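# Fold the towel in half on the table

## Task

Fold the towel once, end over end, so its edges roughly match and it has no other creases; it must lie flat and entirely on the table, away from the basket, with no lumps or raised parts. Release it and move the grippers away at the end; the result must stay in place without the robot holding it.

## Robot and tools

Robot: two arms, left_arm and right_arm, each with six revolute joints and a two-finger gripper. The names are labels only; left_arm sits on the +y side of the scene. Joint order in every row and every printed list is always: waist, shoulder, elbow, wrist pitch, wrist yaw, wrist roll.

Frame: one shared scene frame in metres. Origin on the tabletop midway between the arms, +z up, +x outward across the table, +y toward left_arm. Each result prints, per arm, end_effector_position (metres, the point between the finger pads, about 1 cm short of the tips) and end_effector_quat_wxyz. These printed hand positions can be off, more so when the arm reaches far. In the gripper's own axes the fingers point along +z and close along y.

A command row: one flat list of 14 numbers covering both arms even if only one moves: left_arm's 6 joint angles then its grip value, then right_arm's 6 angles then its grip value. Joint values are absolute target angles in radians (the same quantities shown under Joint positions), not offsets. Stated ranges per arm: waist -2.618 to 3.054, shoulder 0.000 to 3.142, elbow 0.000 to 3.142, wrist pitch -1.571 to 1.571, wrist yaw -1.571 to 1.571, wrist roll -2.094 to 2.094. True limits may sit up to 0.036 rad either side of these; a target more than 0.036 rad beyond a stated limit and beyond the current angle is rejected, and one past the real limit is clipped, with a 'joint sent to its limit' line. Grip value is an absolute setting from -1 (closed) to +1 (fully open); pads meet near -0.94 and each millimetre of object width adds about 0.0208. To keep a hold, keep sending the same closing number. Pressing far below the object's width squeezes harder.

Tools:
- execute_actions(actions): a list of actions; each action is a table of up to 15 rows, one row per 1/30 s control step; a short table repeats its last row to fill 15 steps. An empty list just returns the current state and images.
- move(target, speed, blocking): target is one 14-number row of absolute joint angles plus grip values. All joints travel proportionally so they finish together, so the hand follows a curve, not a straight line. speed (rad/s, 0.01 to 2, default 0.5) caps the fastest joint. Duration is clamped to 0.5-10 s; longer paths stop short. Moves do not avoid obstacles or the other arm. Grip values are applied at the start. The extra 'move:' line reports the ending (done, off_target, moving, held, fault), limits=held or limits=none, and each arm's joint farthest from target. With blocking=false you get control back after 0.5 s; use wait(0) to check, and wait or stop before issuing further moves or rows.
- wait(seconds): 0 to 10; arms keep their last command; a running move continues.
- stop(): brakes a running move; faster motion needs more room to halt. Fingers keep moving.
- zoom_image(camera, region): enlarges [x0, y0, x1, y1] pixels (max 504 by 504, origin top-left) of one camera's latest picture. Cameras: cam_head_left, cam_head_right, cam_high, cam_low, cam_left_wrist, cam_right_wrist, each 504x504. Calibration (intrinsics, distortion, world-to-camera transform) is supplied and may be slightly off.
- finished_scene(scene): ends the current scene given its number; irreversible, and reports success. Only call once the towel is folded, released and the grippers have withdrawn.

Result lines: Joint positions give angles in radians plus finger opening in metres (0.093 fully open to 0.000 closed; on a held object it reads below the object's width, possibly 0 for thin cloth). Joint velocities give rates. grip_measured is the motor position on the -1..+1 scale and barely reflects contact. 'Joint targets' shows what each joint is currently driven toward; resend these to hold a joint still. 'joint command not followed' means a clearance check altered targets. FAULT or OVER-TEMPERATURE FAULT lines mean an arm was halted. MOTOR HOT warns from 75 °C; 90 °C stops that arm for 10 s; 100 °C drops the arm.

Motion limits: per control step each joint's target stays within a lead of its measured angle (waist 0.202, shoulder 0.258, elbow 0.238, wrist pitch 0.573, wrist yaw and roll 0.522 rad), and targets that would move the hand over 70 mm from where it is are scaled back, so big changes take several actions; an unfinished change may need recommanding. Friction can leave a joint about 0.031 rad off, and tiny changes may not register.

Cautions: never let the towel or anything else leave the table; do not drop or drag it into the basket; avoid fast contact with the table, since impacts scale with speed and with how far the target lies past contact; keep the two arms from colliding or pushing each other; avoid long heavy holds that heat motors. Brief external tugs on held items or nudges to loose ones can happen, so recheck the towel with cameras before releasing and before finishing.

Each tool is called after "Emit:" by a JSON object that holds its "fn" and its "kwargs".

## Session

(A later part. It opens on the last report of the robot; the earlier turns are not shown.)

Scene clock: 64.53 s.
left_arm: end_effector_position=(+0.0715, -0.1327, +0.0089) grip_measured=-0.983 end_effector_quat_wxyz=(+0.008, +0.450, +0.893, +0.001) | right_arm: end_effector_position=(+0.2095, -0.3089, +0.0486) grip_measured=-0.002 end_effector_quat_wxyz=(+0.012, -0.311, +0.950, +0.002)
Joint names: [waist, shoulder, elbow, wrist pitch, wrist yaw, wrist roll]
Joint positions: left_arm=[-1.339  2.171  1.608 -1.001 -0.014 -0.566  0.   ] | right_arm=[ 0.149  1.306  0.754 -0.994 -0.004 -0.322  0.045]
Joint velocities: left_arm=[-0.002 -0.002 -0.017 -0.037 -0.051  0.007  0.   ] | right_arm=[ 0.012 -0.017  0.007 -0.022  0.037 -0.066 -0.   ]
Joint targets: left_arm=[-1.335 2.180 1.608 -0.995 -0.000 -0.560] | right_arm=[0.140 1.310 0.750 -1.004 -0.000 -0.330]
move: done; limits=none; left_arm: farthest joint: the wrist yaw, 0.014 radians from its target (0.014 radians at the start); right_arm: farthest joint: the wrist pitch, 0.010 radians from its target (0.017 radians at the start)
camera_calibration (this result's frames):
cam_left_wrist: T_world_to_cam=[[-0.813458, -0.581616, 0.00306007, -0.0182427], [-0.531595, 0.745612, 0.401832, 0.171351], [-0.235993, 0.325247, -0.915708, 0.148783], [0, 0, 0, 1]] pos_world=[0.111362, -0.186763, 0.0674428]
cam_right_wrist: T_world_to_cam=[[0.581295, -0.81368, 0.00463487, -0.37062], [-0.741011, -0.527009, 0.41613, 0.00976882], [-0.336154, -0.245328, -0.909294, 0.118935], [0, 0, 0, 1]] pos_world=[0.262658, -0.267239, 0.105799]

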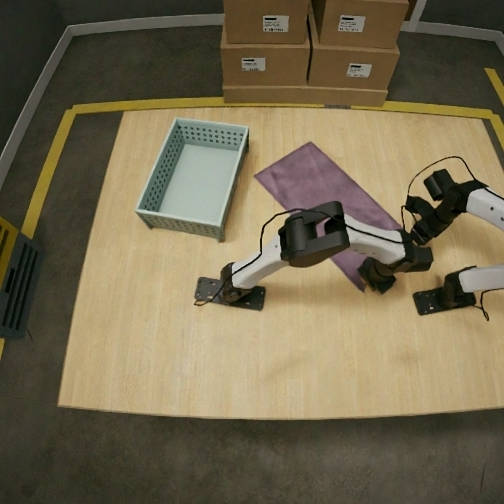

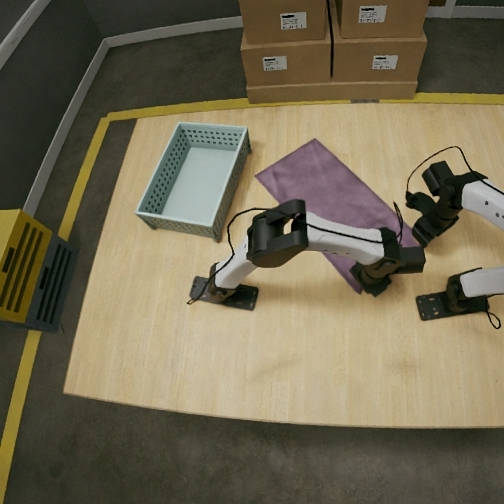

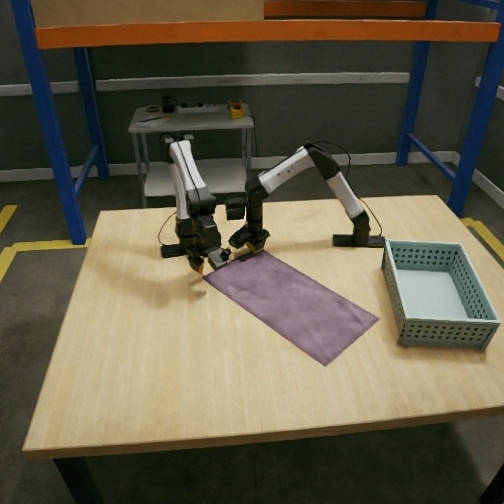

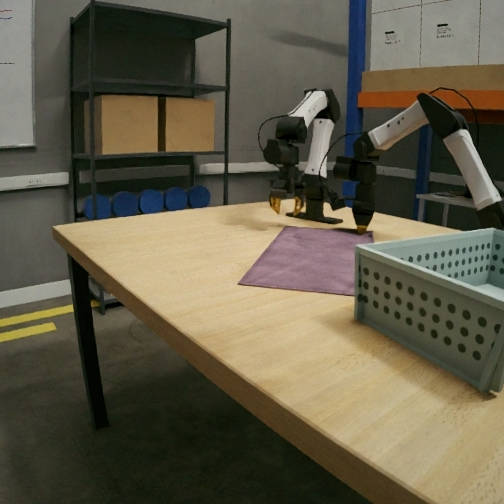

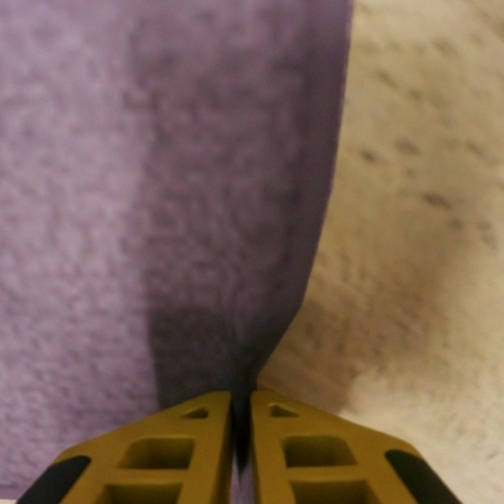

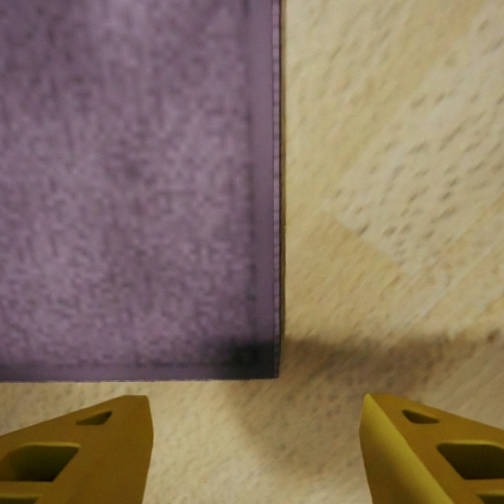

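Emit:
{"fn": "execute_actions", "kwargs": {"actions": [[[-1.335,2.18,1.608,-0.995,0,-0.56,-1,0.14,1.37,0.69,-0.9,0,-0.33,0]],[[-1.335,2.18,1.608,-0.995,0,-0.56,-1,0.14,1.425,0.63,-0.81,0,-0.33,0]],[[-1.335,2.18,1.608,-0.995,0,-0.56,-1,0.14,1.43,0.625,-0.81,0,-0.33,0]],[[-1.335,2.18,1.608,-0.995,0,-0.56,-1,0.14,1.43,0.625,-0.81,0,-0.33,-0.5]],[[-1.335,2.18,1.608,-0.995,0,-0.56,-1,0.14,1.43,0.625,-0.81,0,-0.33,-1]],[[-1.335,2.18,1.608,-0.995,0,-0.56,-1,0.14,1.43,0.625,-0.81,0,-0.33,-1]]]}}

Scene clock: 69.63 s.
left_arm: end_effector_position=(+0.0715, -0.1334, +0.0089) grip_measured=-0.983 end_effector_quat_wxyz=(+0.008, +0.450, +0.893, -0.000) | right_arm: end_effector_position=(+0.2020, -0.3045, +0.0084) grip_measured=-0.995 end_effector_quat_wxyz=(-0.011, -0.311, +0.950, +0.022)
Joint names: [waist, shoulder, elbow, wrist pitch, wrist yaw, wrist roll]
Joint positions: left_arm=[-1.339  2.171  1.608 -0.998 -0.014 -0.566  0.   ] | right_arm=[ 0.147  1.406  0.655 -0.843 -0.044 -0.325  0.   ]
Joint velocities: left_arm=[-0.007 -0.002  0.002 -0.037 -0.037 -0.022  0.   ] | right_arm=[-0.012  0.012 -0.002  0.007 -0.037  0.007  0.   ]
Joint targets: left_arm=[-1.335 2.180 1.608 -0.995 0.000 -0.560] | right_arm=[0.140 1.430 0.625 -0.810 -0.000 -0.330]
camera_calibration (this result's frames):
cam_left_wrist: T_world_to_cam=[[-0.813459, -0.581606, 0.00445243, -0.0185912], [-0.531672, 0.74668, 0.399742, 0.172022], [-0.235817, 0.322807, -0.916617, 0.148678], [0, 0, 0, 1]] pos_world=[0.111397, -0.187252, 0.0675995]
cam_right_wrist: T_world_to_cam=[[0.580342, -0.812902, -0.0489198, -0.36167], [-0.715742, -0.537789, 0.445529, 0.014665], [-0.38848, -0.223545, -0.89393, 0.0980003], [0, 0, 0, 1]] pos_world=[0.25846, -0.264208, 0.0633789]

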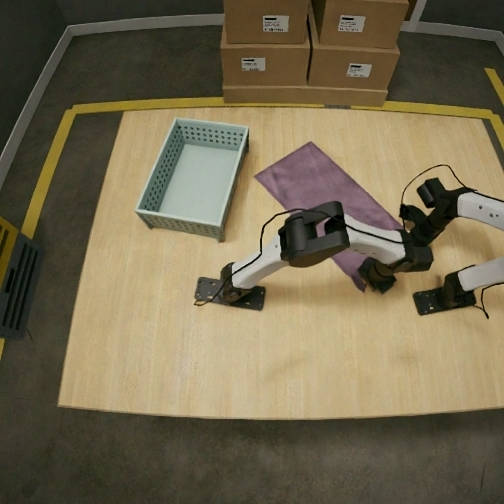

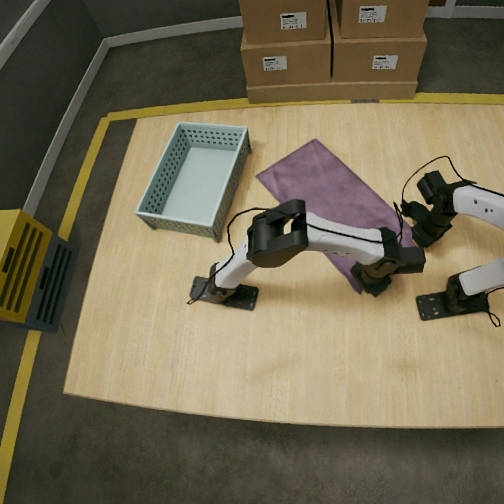

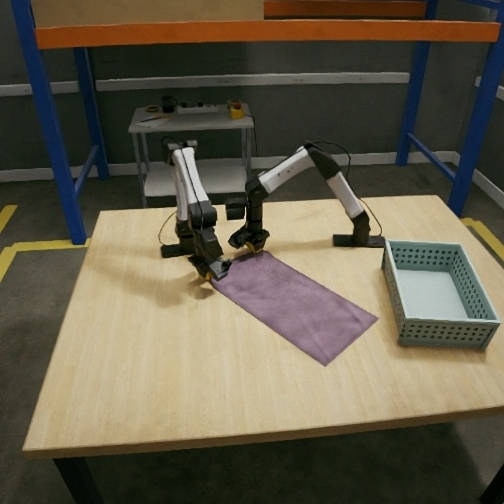

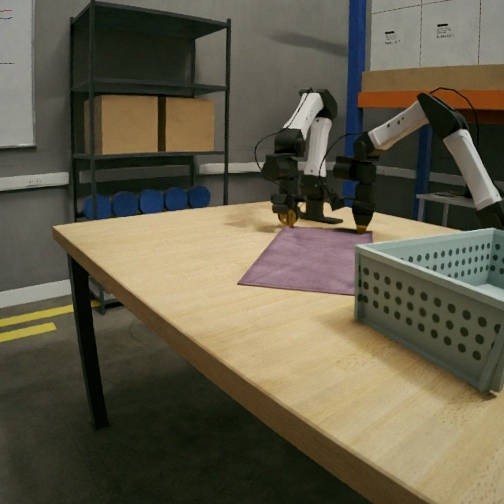

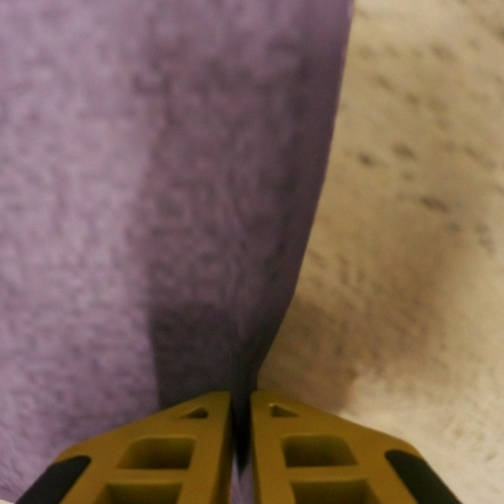

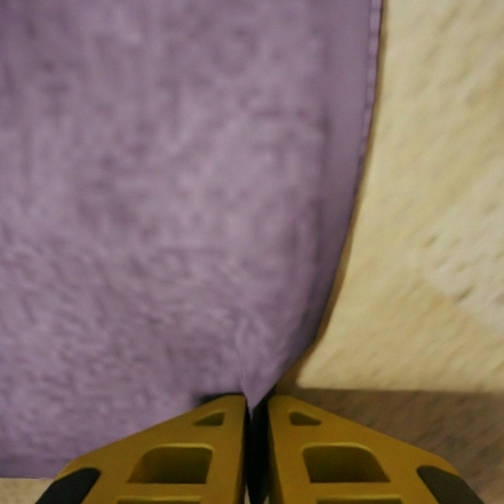

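Emit:
{"fn": "move", "kwargs": {"target": [-1.45,1.865,1.255,-0.952,0,-0.455,-1,0.773,1.15,0.59,-0.996,0,0.515,-1], "speed": 0.4}}

Scene clock: 75.20 s.
left_arm: end_effector_position=(+0.0303, -0.0582, +0.0301) grip_measured=-0.983 end_effector_quat_wxyz=(+0.001, +0.540, +0.842, +0.005) | right_arm: end_effector_position=(+0.1201, -0.2381, +0.0360) grip_measured=-0.995 end_effector_quat_wxyz=(+0.010, -0.207, +0.978, +0.013)
Joint names: [waist, shoulder, elbow, wrist pitch, wrist yaw, wrist roll]
Joint positions: left_arm=[-1.443  1.884  1.27  -0.964 -0.007 -0.462  0.   ] | right_arm=[ 0.764  1.167  0.612 -0.984 -0.006  0.507  0.   ]
Joint velocities: left_arm=[ 0.007 -0.002 -0.037  0.037 -0.066 -0.051  0.   ] | right_arm=[ 0.022  0.017 -0.007 -0.051  0.007 -0.007  0.   ]
Joint targets: left_arm=[-1.450 1.865 1.255 -0.952 0.000 -0.455] | right_arm=[0.773 1.150 0.590 -0.996 0.000 0.515]
move: off_target (right_arm); limits=none; left_arm: farthest joint: the shoulder, 0.019 radians from its target (0.306 radians at the start); right_arm: farthest joint: the elbow, 0.022 radians from its target (0.065 radians at the start)
camera_calibration (this result's frames):
cam_left_wrist: T_world_to_cam=[[-0.915825, -0.401575, 0.00153684, 0.00513283], [-0.364433, 0.832714, 0.416864, 0.0848989], [-0.168682, 0.381214, -0.908968, 0.135258], [0, 0, 0, 1]] pos_world=[0.0584562, -0.120197, 0.0875457]
cam_right_wrist: T_world_to_cam=[[0.394784, -0.918542, -0.0206513, -0.262663], [-0.832208, -0.367022, 0.415602, 0.0351313], [-0.389328, -0.146887, -0.909312, 0.12466], [0, 0, 0, 1]] pos_world=[0.181465, -0.210062, 0.0933303]

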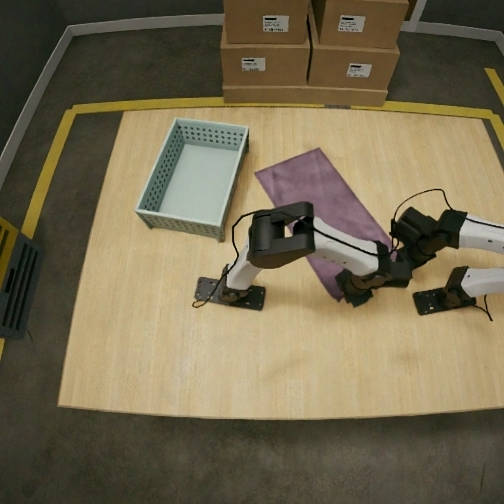

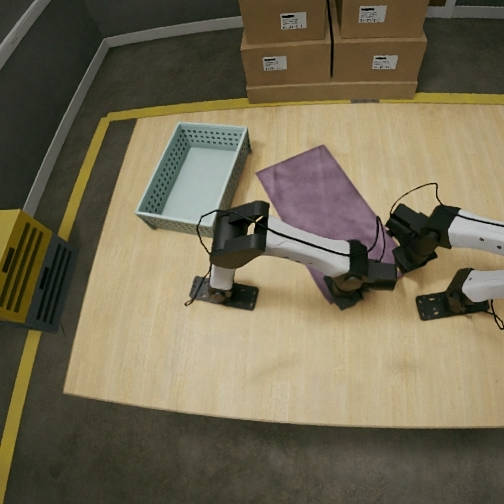

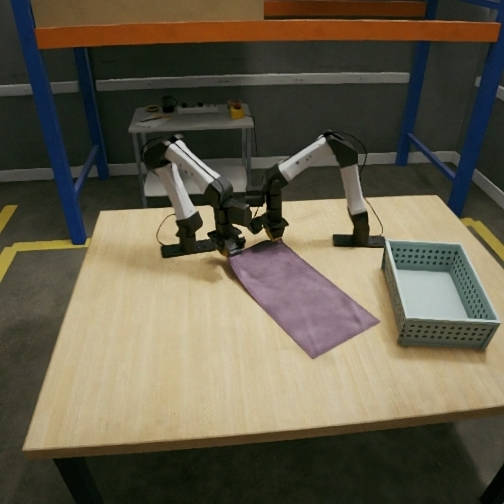

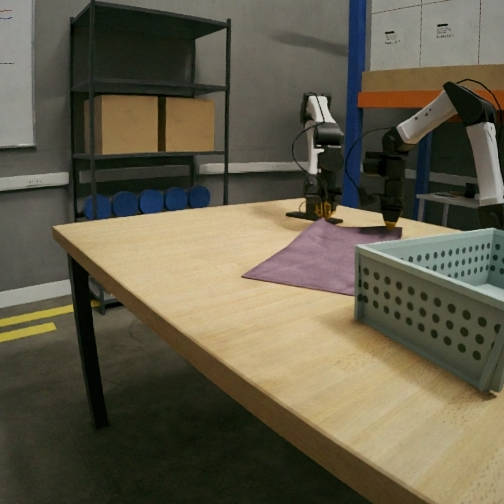

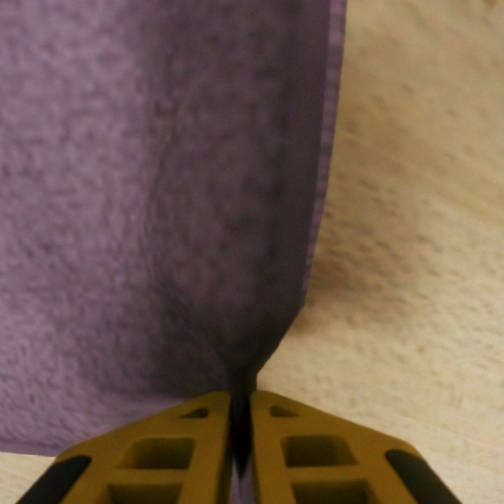

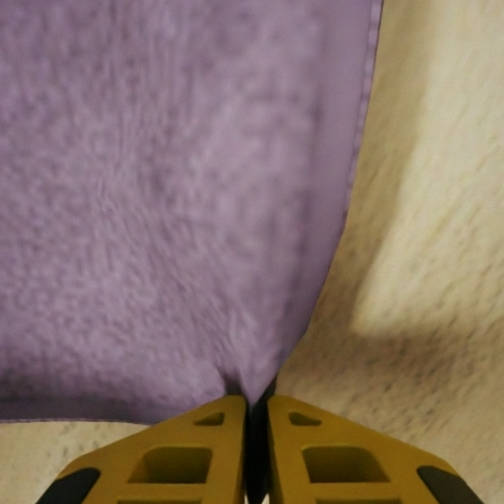

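Emit:
{"fn": "move", "kwargs": {"target": [-1.645,1.38,0.675,-0.535,0,-0.436,-1,1.43,0.9,0.405,-0.755,0,1.376,-1], "speed": 0.4}}

Scene clock: 80.73 s.
left_arm: end_effector_position=(-0.0209, +0.0088, +0.0290) grip_measured=-0.983 end_effector_quat_wxyz=(+0.071, +0.619, +0.770, -0.139) | right_arm: end_effector_position=(+0.0201, -0.1902, +0.0303) grip_measured=-0.995 end_effector_quat_wxyz=(+0.015, -0.105, +0.982, +0.157)
Joint names: [waist, shoulder, elbow, wrist pitch, wrist yaw, wrist roll]
Joint positions: left_arm=[-1.638  1.397  0.689 -0.549 -0.006 -0.442  0.   ] | right_arm=[ 1.421  0.917  0.427 -0.764 -0.001  1.368  0.   ]
Joint velocities: left_arm=[-0.027 -0.002 -0.012  0.007  0.037  0.051  0.   ] | right_arm=[-0.022  0.002 -0.022 -0.007  0.051  0.022  0.   ]
Joint targets: left_arm=[-1.645 1.380 0.675 -0.535 0.000 -0.436] | right_arm=[1.430 0.900 0.405 -0.755 -0.000 1.376]
move: off_target (right_arm); limits=none; left_arm: farthest joint: the shoulder, 0.017 radians from its target (0.504 radians at the start); right_arm: farthest joint: the elbow, 0.022 radians from its target (0.207 radians at the start)
camera_calibration (this result's frames):
cam_left_wrist: T_world_to_cam=[[-0.975476, -0.17596, 0.132232, -0.0218906], [-0.158038, 0.978069, 0.135664, 0.0221378], [-0.153204, 0.111439, -0.981891, 0.10487], [0, 0, 0, 1]] pos_world=[-0.00178865, -0.0371908, 0.102862]
cam_right_wrist: T_world_to_cam=[[0.198894, -0.931365, -0.30496, -0.169239], [-0.879038, -0.307118, 0.364651, -0.0141988], [-0.433282, 0.195545, -0.879789, 0.152655], [0, 0, 0, 1]] pos_world=[0.087322, -0.191835, 0.0878707]

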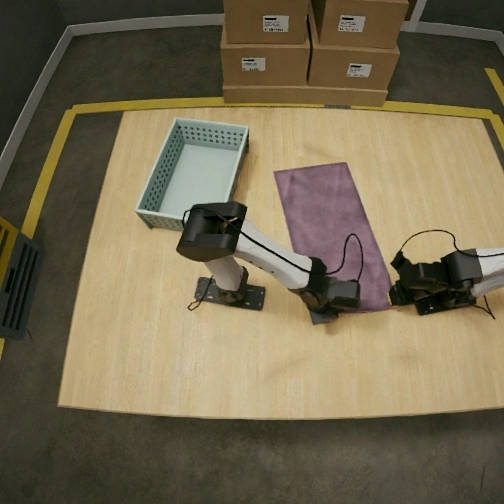

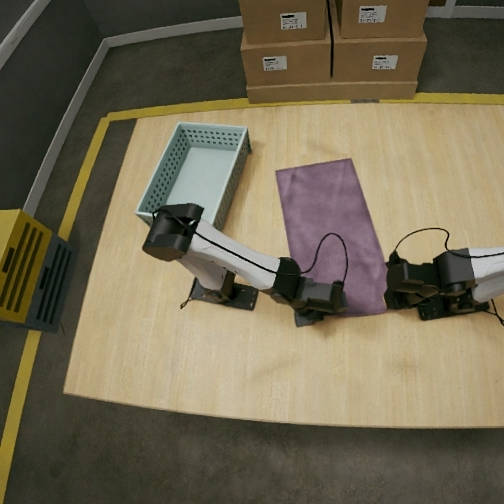

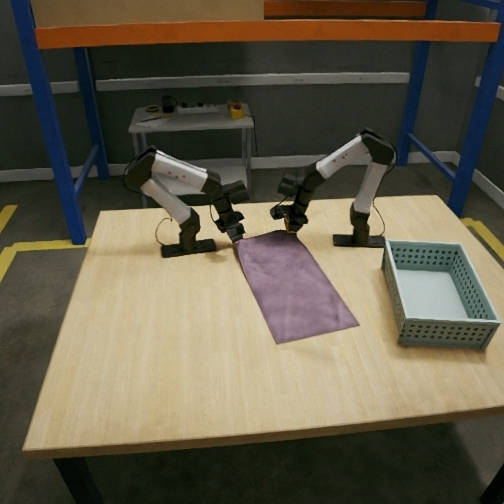

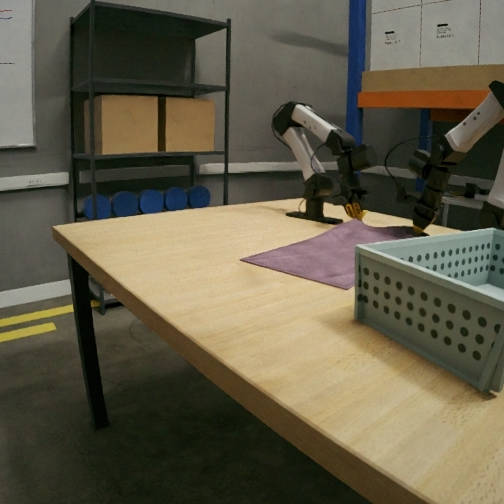

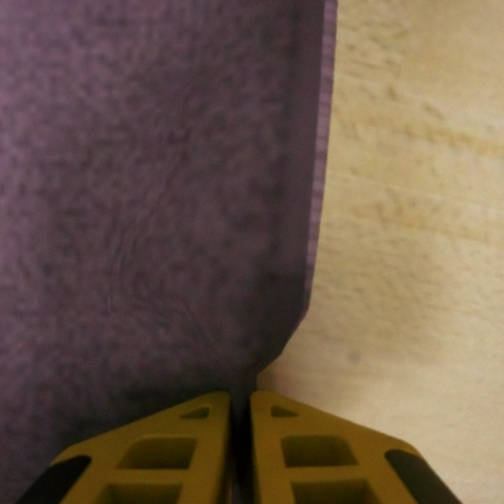

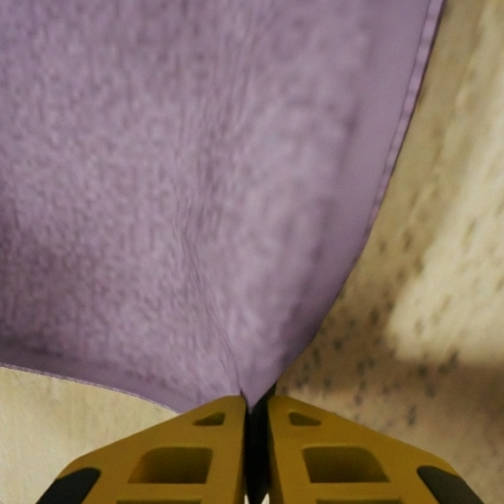

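Emit:
{"fn": "move", "kwargs": {"target": [-1.79,1.247,0.53,-0.532,0,-0.36,-1,1.716,1.19,0.51,-0.557,0,1.876,-1], "speed": 0.4}}

Scene clock: 85.47 s.
left_arm: end_effector_position=(-0.0458, +0.0534, +0.0184) grip_measured=-0.983 end_effector_quat_wxyz=(+0.066, +0.699, +0.698, -0.141) | right_arm: end_effector_position=(-0.0429, -0.1559, +0.0196) grip_measured=-0.995 end_effector_quat_wxyz=(-0.047, +0.001, +0.987, +0.155)
Joint names: [waist, shoulder, elbow, wrist pitch, wrist yaw, wrist roll]
Joint positions: left_arm=[-1.782  1.264  0.546 -0.541 -0.006 -0.367  0.   ] | right_arm=[ 1.706  1.173  0.492 -0.565  0.001  1.868  0.   ]
Joint velocities: left_arm=[ 0.002  0.017 -0.027  0.007 -0.037  0.022  0.   ] | right_arm=[-0.022 -0.002 -0.002 -0.081 -0.066 -0.022  0.   ]
Joint targets: left_arm=[-1.790 1.247 0.530 -0.532 -0.000 -0.360] | right_arm=[1.716 1.190 0.510 -0.557 0.000 1.876]
move: done; limits=none; left_arm: farthest joint: the shoulder, 0.017 radians from its target (0.150 radians at the start); right_arm: farthest joint: the elbow, 0.018 radians from its target (0.083 radians at the start)
camera_calibration (this result's frames):
cam_left_wrist: T_world_to_cam=[[-0.993178, 0.0378447, 0.110293, -0.0487483], [0.0520891, 0.990239, 0.129279, -0.0149042], [-0.104324, 0.134142, -0.985456, 0.0867632], [0, 0, 0, 1]] pos_world=[-0.038588, 0.00496501, 0.0928047]
cam_right_wrist: T_world_to_cam=[[-0.0281908, -0.952228, -0.304086, -0.140994], [-0.853897, -0.135212, 0.502571, -0.0299796], [-0.519678, 0.273826, -0.809292, 0.116349], [0, 0, 0, 1]] pos_world=[0.0308897, -0.170172, 0.0663526]

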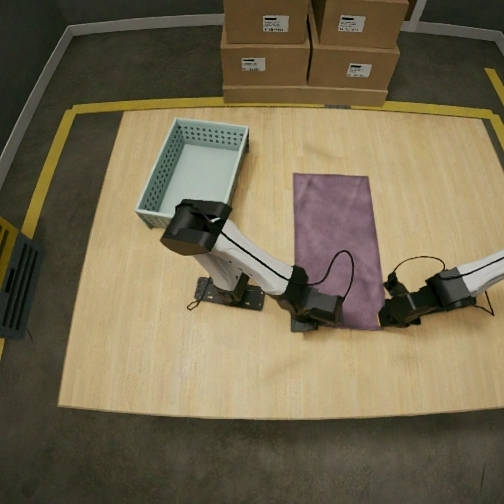

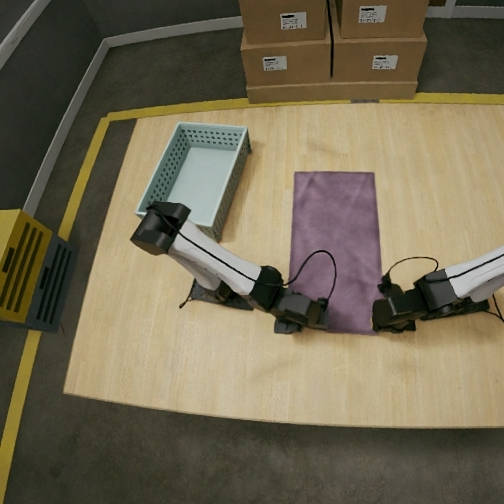

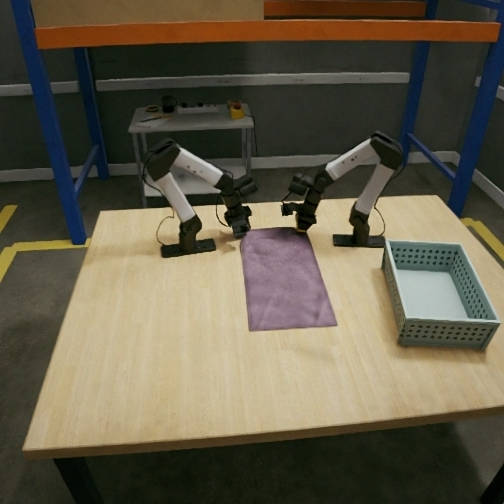

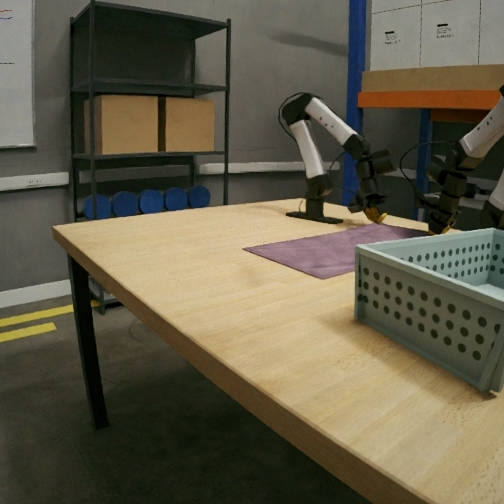

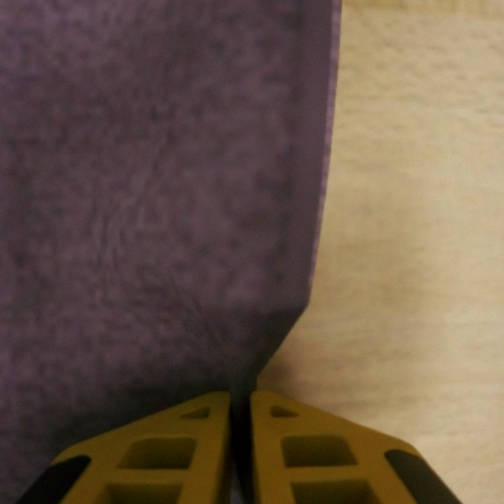

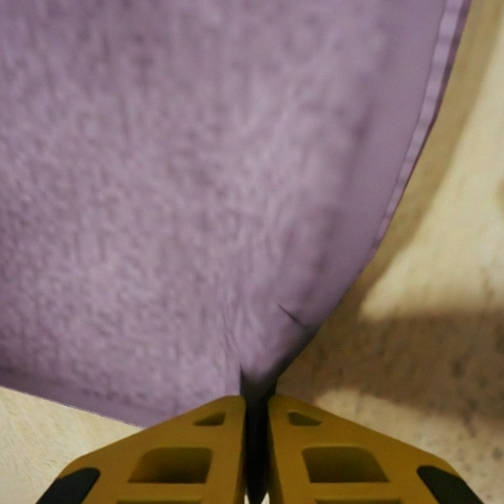

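Emit:
{"fn": "execute_actions", "kwargs": {"actions": [[[-1.79,1.247,0.53,-0.532,0,-0.36,-0.6,1.716,1.19,0.51,-0.557,0,1.876,-0.6]],[[-1.79,1.247,0.53,-0.532,0,-0.36,0,1.716,1.19,0.51,-0.557,0,1.876,0]],[[-1.79,1.09,0.62,-0.75,0,-0.36,0,1.716,1.05,0.6,-0.75,0,1.876,0]]]}}

Emit:
{"fn": "move", "kwargs": {"target": [-0.5,1.3,0.95,-0.95,0,1.1,0,0.5,1.3,0.95,-0.95,0,-1.12,0], "speed": 1.5}}

Emit:
{"fn": "move", "kwargs": {"target": [-0.305,2.26,1.942,-1.085,0,1.1,0,0.28,2.32,2.04,-1.122,0,-1.12,0], "speed": 0.8}}

Scene clock: 92.17 s.
left_arm: end_effector_position=(-0.0425, +0.0621, +0.0621) grip_measured=-0.001 end_effector_quat_wxyz=(+0.076, +0.697, +0.694, -0.163) | right_arm: end_effector_position=(-0.0437, -0.1533, +0.0635) grip_measured=-0.002 end_effector_quat_wxyz=(-0.055, +0.002, +0.982, +0.181)
Joint names: [waist, shoulder, elbow, wrist pitch, wrist yaw, wrist roll]
Joint positions: left_arm=[-1.782  1.091  0.615 -0.734 -0.006 -0.366  0.045] | right_arm=[ 1.706  1.053  0.595 -0.731  0.001  1.87   0.045]
Joint velocities: left_arm=[-0.012  0.007  0.002 -0.125  0.037  0.022  0.   ] | right_arm=[ 0.002  0.007 -0.012  0.022 -0.037 -0.022  0.001]
Joint targets: left_arm=[-1.790 1.090 0.620 -0.750 -0.000 -0.360] | right_arm=[1.716 1.050 0.600 -0.750 0.000 1.876]
camera_calibration (this result's frames):
cam_left_wrist: T_world_to_cam=[[-0.990989, 0.0445533, 0.126318, -0.0519245], [0.0551981, 0.995098, 0.0820613, -0.0266007], [-0.122043, 0.0882944, -0.98859, 0.13133], [0, 0, 0, 1]] pos_world=[-0.0339604, 0.0171879, 0.138574]
cam_right_wrist: T_world_to_cam=[[-0.0351261, -0.934447, -0.354365, -0.119635], [-0.84553, -0.161242, 0.509, -0.0564043], [-0.532772, 0.317506, -0.784439, 0.155351], [0, 0, 0, 1]] pos_world=[0.0308727, -0.170212, 0.108178]

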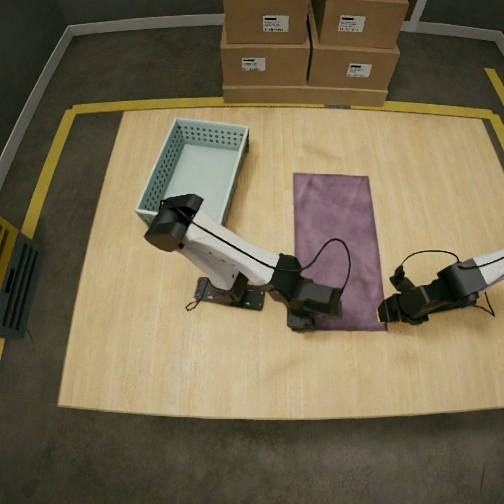

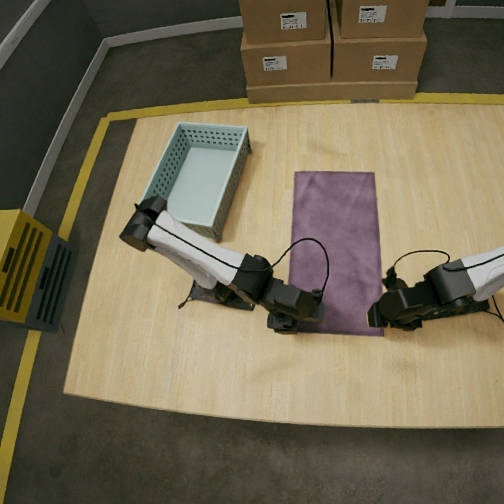

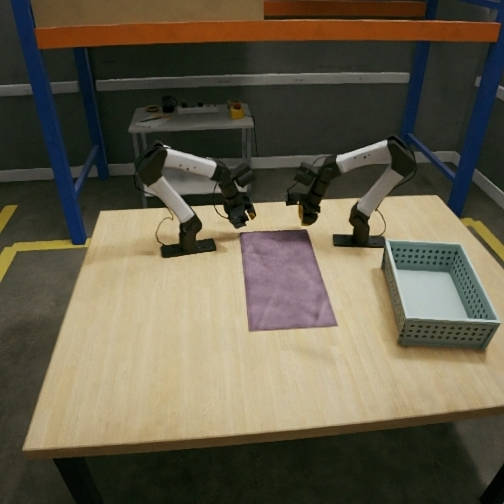

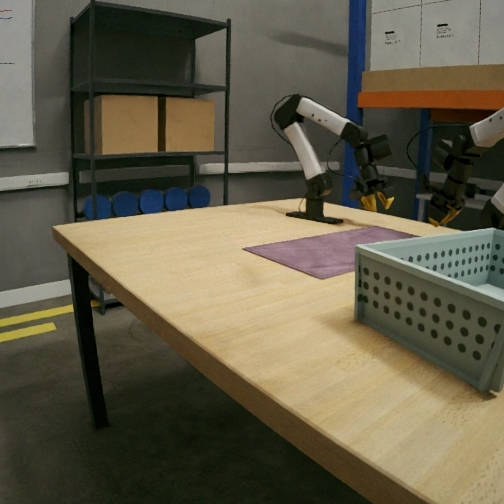

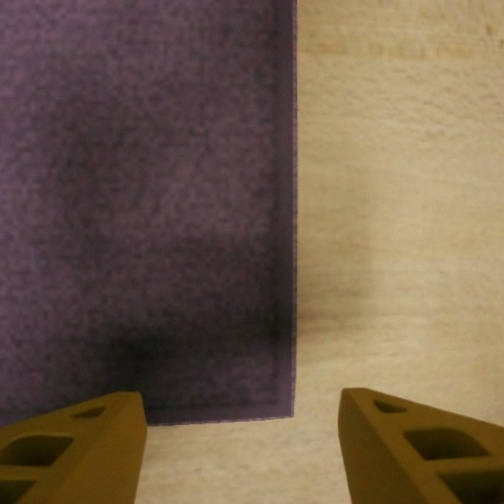

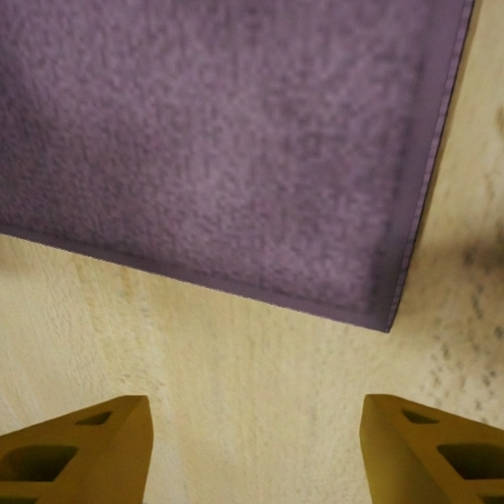

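Scene clock: 95.23 s.
left_arm: end_effector_position=(+0.2453, +0.1140, +0.1045) grip_measured=-0.001 end_effector_quat_wxyz=(+0.134, +0.764, +0.631, +0.029) | right_arm: end_effector_position=(+0.2283, -0.2065, +0.1061) grip_measured=-0.002 end_effector_quat_wxyz=(-0.137, +0.770, -0.623, +0.031)
Joint names: [waist, shoulder, elbow, wrist pitch, wrist yaw, wrist roll]
Joint positions: left_arm=[-0.508  1.285  0.93  -0.941  0.     1.093  0.045] | right_arm=[ 0.509  1.281  0.932 -0.939  0.    -1.112  0.045]
Joint velocities: left_arm=[ 0.017 -0.002  0.002 -0.037  0.037 -0.007 -0.001] | right_arm=[ 0.007  0.007  0.002 -0.007 -0.007  0.051  0.001]
Joint targets: left_arm=[-0.500 1.300 0.950 -0.950 0.000 1.100] | right_arm=[0.500 1.300 0.950 -0.950 -0.000 -1.120]
move: done; limits=none; left_arm: farthest joint: the elbow, 0.020 radians from its target (0.335 radians at the start); right_arm: farthest joint: the shoulder, 0.019 radians from its target (0.247 radians at the start)
camera_calibration (this result's frames):
cam_left_wrist: T_world_to_cam=[[-0.954771, 0.186355, -0.231697, 0.23798], [0.115199, 0.950207, 0.289544, -0.12884], [0.274118, 0.249757, -0.928698, 0.0820055], [0, 0, 0, 1]] pos_world=[0.21958, 0.0575947, 0.168603]
cam_right_wrist: T_world_to_cam=[[0.952542, 0.175696, 0.248584, -0.204819], [0.0942528, -0.946718, 0.307962, -0.212136], [0.289447, -0.269917, -0.918349, 0.0557506], [0, 0, 0, 1]] pos_world=[0.198957, -0.149799, 0.167443]

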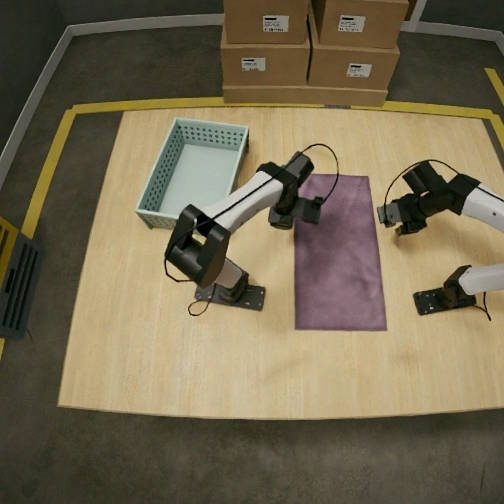

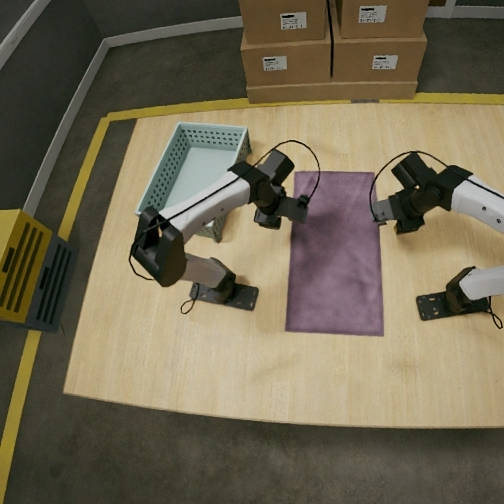

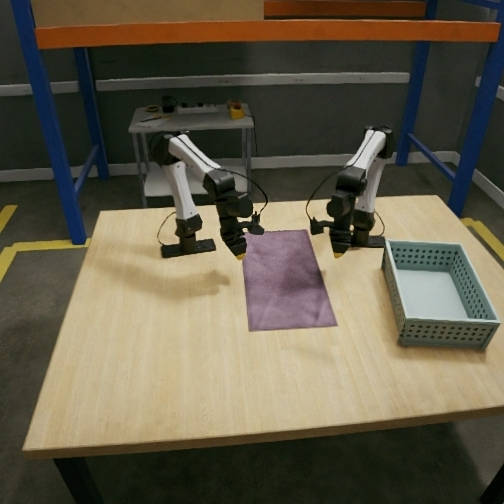

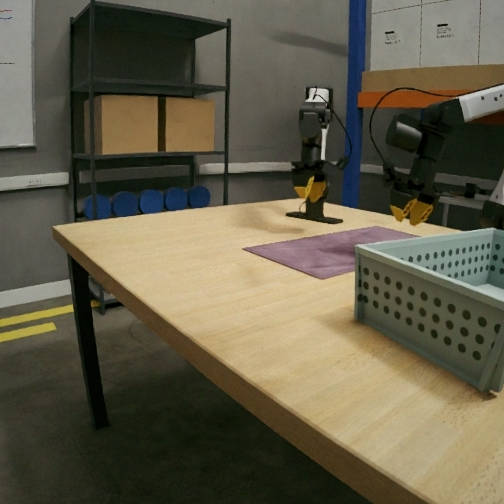

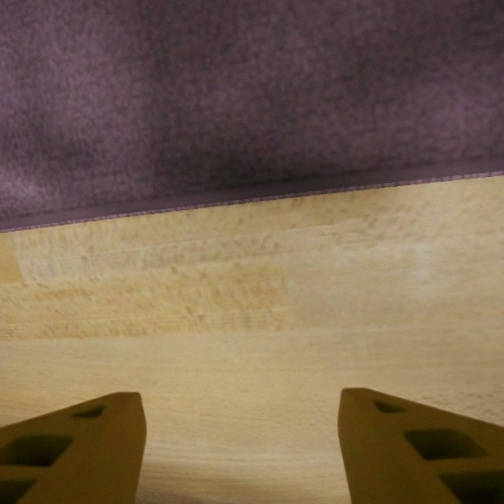

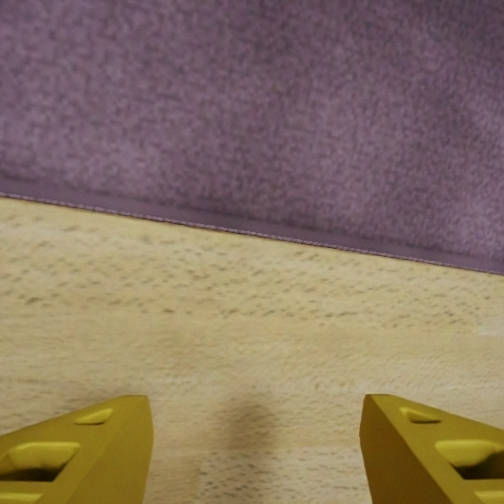

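Scene clock: 97.37 s.
left_arm: end_effector_position=(+0.4651, +0.0606, +0.0532) grip_measured=-0.001 end_effector_quat_wxyz=(+0.075, +0.702, +0.708, +0.024) | right_arm: end_effector_position=(+0.4656, -0.1586, +0.0571) grip_measured=-0.002 end_effector_quat_wxyz=(+0.080, -0.699, +0.710, -0.028)
Joint names: [waist, shoulder, elbow, wrist pitch, wrist yaw, wrist roll]
Joint positions: left_arm=[-0.309  2.26   1.922 -1.075  0.     1.093  0.045] | right_arm=[ 0.284  2.311  2.022 -1.111  0.    -1.112  0.045]
Joint velocities: left_arm=[-0.007 -0.022 -0.017 -0.022  0.007  0.007  0.   ] | right_arm=[ 0.002  0.017  0.002 -0.022 -0.037 -0.051 -0.   ]
Joint targets: left_arm=[-0.305 2.260 1.942 -1.085 -0.000 1.100] | right_arm=[0.280 2.320 2.040 -1.122 0.000 -1.120]
move: done; limits=none; left_arm: farthest joint: the elbow, 0.020 radians from its target (1.012 radians at the start); right_arm: farthest joint: the elbow, 0.018 radians from its target (1.108 radians at the start)
camera_calibration (this result's frames):
cam_left_wrist: T_world_to_cam=[[-0.991632, 0.00410429, -0.129033, 0.468639], [-0.0411104, 0.937424, 0.345754, -0.0181318], [0.122378, 0.348165, -0.929411, 0.0519909], [0, 0, 0, 1]] pos_world=[0.45761, -0.00302765, 0.11506]
cam_right_wrist: T_world_to_cam=[[0.987891, -0.0317297, 0.151871, -0.470965], [-0.0856213, -0.927805, 0.363106, -0.0904388], [0.129386, -0.371713, -0.919287, 0.01344], [0, 0, 0, 1]] pos_world=[0.455779, -0.0938574, 0.11672]

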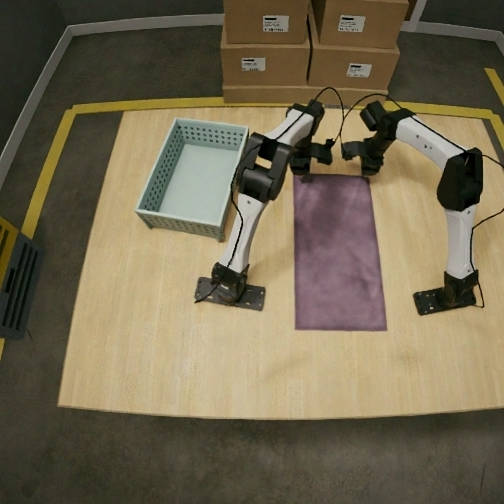

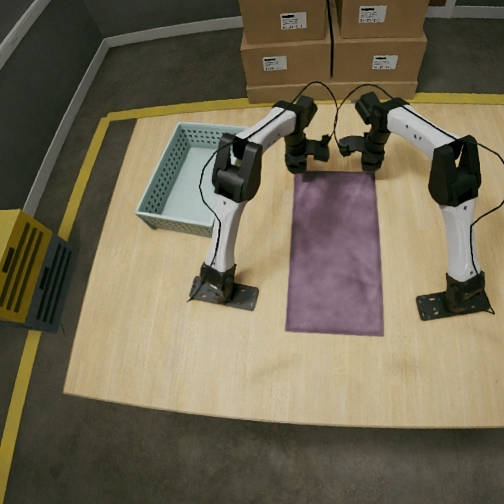

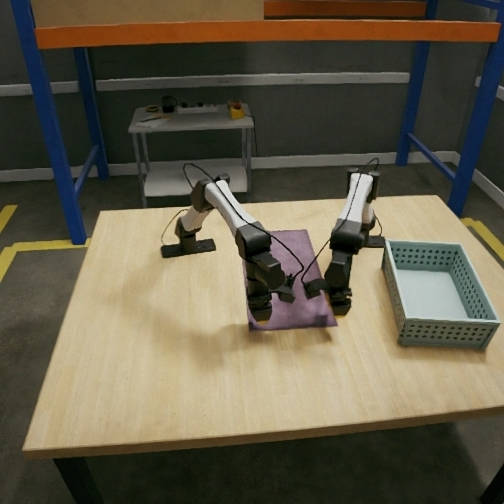

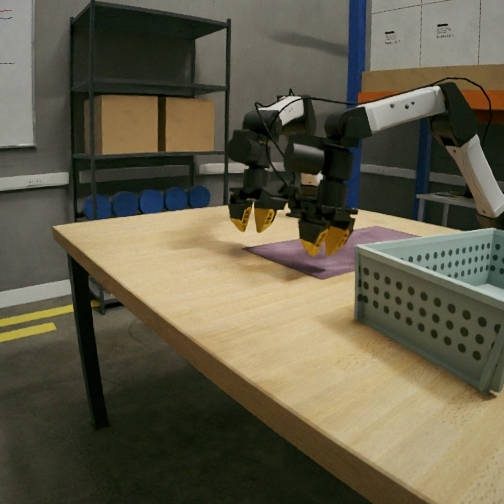

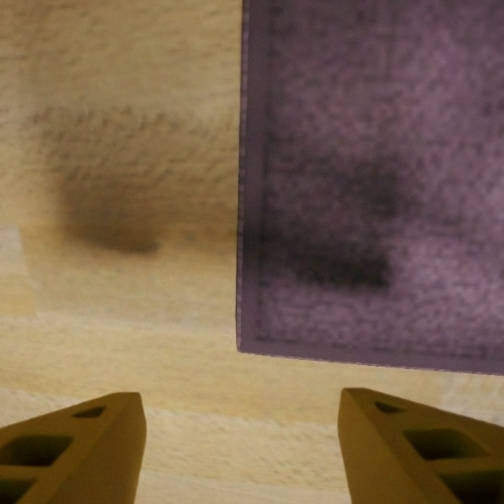

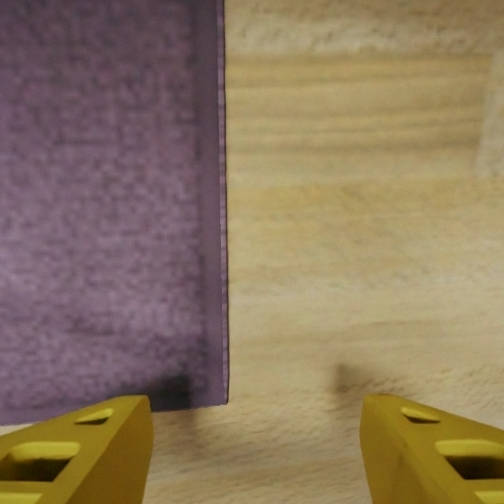

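Emit:
{"fn": "move", "kwargs": {"target": [-0.33,2.345,1.85,-0.92,0,1.1,0,0.262,2.285,1.768,-0.888,0,-1.13,0], "speed": 0.25}}

Scene clock: 102.90 s.
left_arm: end_effector_position=(+0.4738, +0.0502, +0.0142) grip_measured=-0.001 end_effector_quat_wxyz=(+0.083, +0.705, +0.703, +0.026) | right_arm: end_effector_position=(+0.4583, -0.1673, +0.0143) grip_measured=-0.002 end_effector_quat_wxyz=(+0.086, -0.699, +0.710, -0.029)
Joint names: [waist, shoulder, elbow, wrist pitch, wrist yaw, wrist roll]
Joint positions: left_arm=[-0.32   2.325  1.873 -0.944  0.     1.094  0.045] | right_arm=[ 0.272  2.282  1.798 -0.905 -0.004 -1.123  0.045]
Joint velocities: left_arm=[-0.012  0.002  0.007 -0.066 -0.022 -0.007 -0.001] | right_arm=[-0.017  0.007  0.002  0.022 -0.007 -0.022 -0.   ]
Joint targets: left_arm=[-0.330 2.345 1.850 -0.920 -0.000 1.100] | right_arm=[0.262 2.285 1.768 -0.888 0.000 -1.130]
move: off_target (left_arm, right_arm); limits=none; left_arm: farthest joint: the wrist pitch, 0.024 radians from its target (0.156 radians at the start); right_arm: farthest joint: the elbow, 0.030 radians from its target (0.254 radians at the start)
camera_calibration (this result's frames):
cam_left_wrist: T_world_to_cam=[[-0.989376, 0.0147265, -0.144629, 0.470915], [-0.035371, 0.940576, 0.337736, 0.00275322], [0.141009, 0.339264, -0.930063, 0.0100014], [0, 0, 0, 1]] pos_world=[0.464599, -0.0129176, 0.0764801]
cam_right_wrist: T_world_to_cam=[[0.986459, -0.0333551, 0.160582, -0.457286], [-0.0894027, -0.930204, 0.355987, -0.0822053], [0.1375, -0.365523, -0.92059, -0.0309399], [0, 0, 0, 1]] pos_world=[0.447999, -0.10303, 0.0742128]

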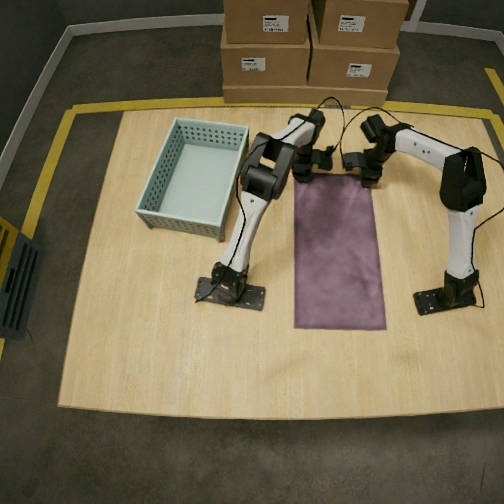

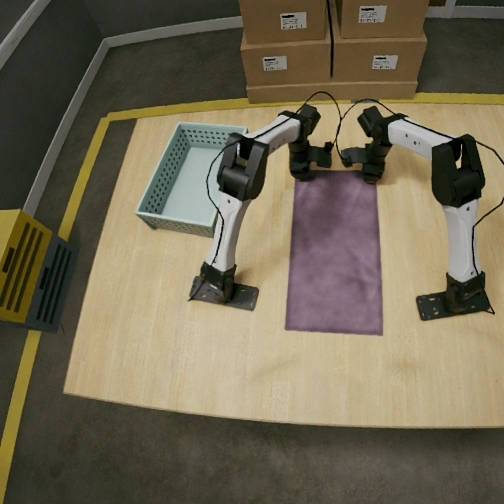

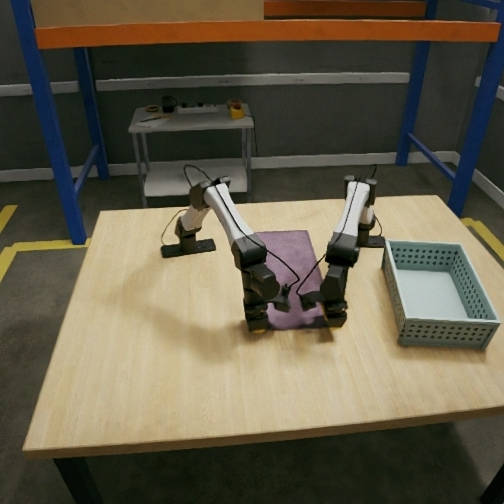

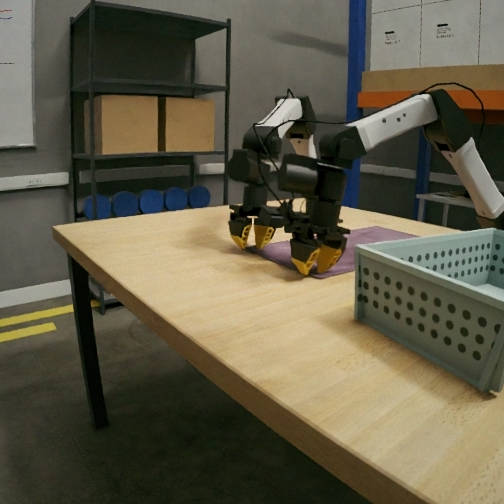

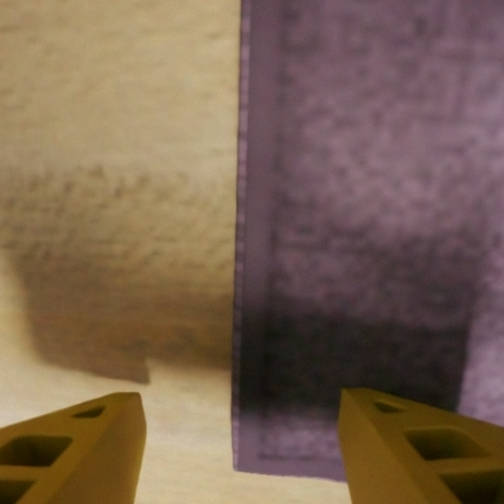

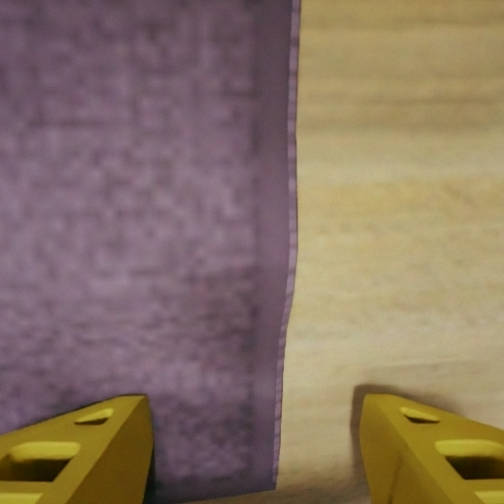

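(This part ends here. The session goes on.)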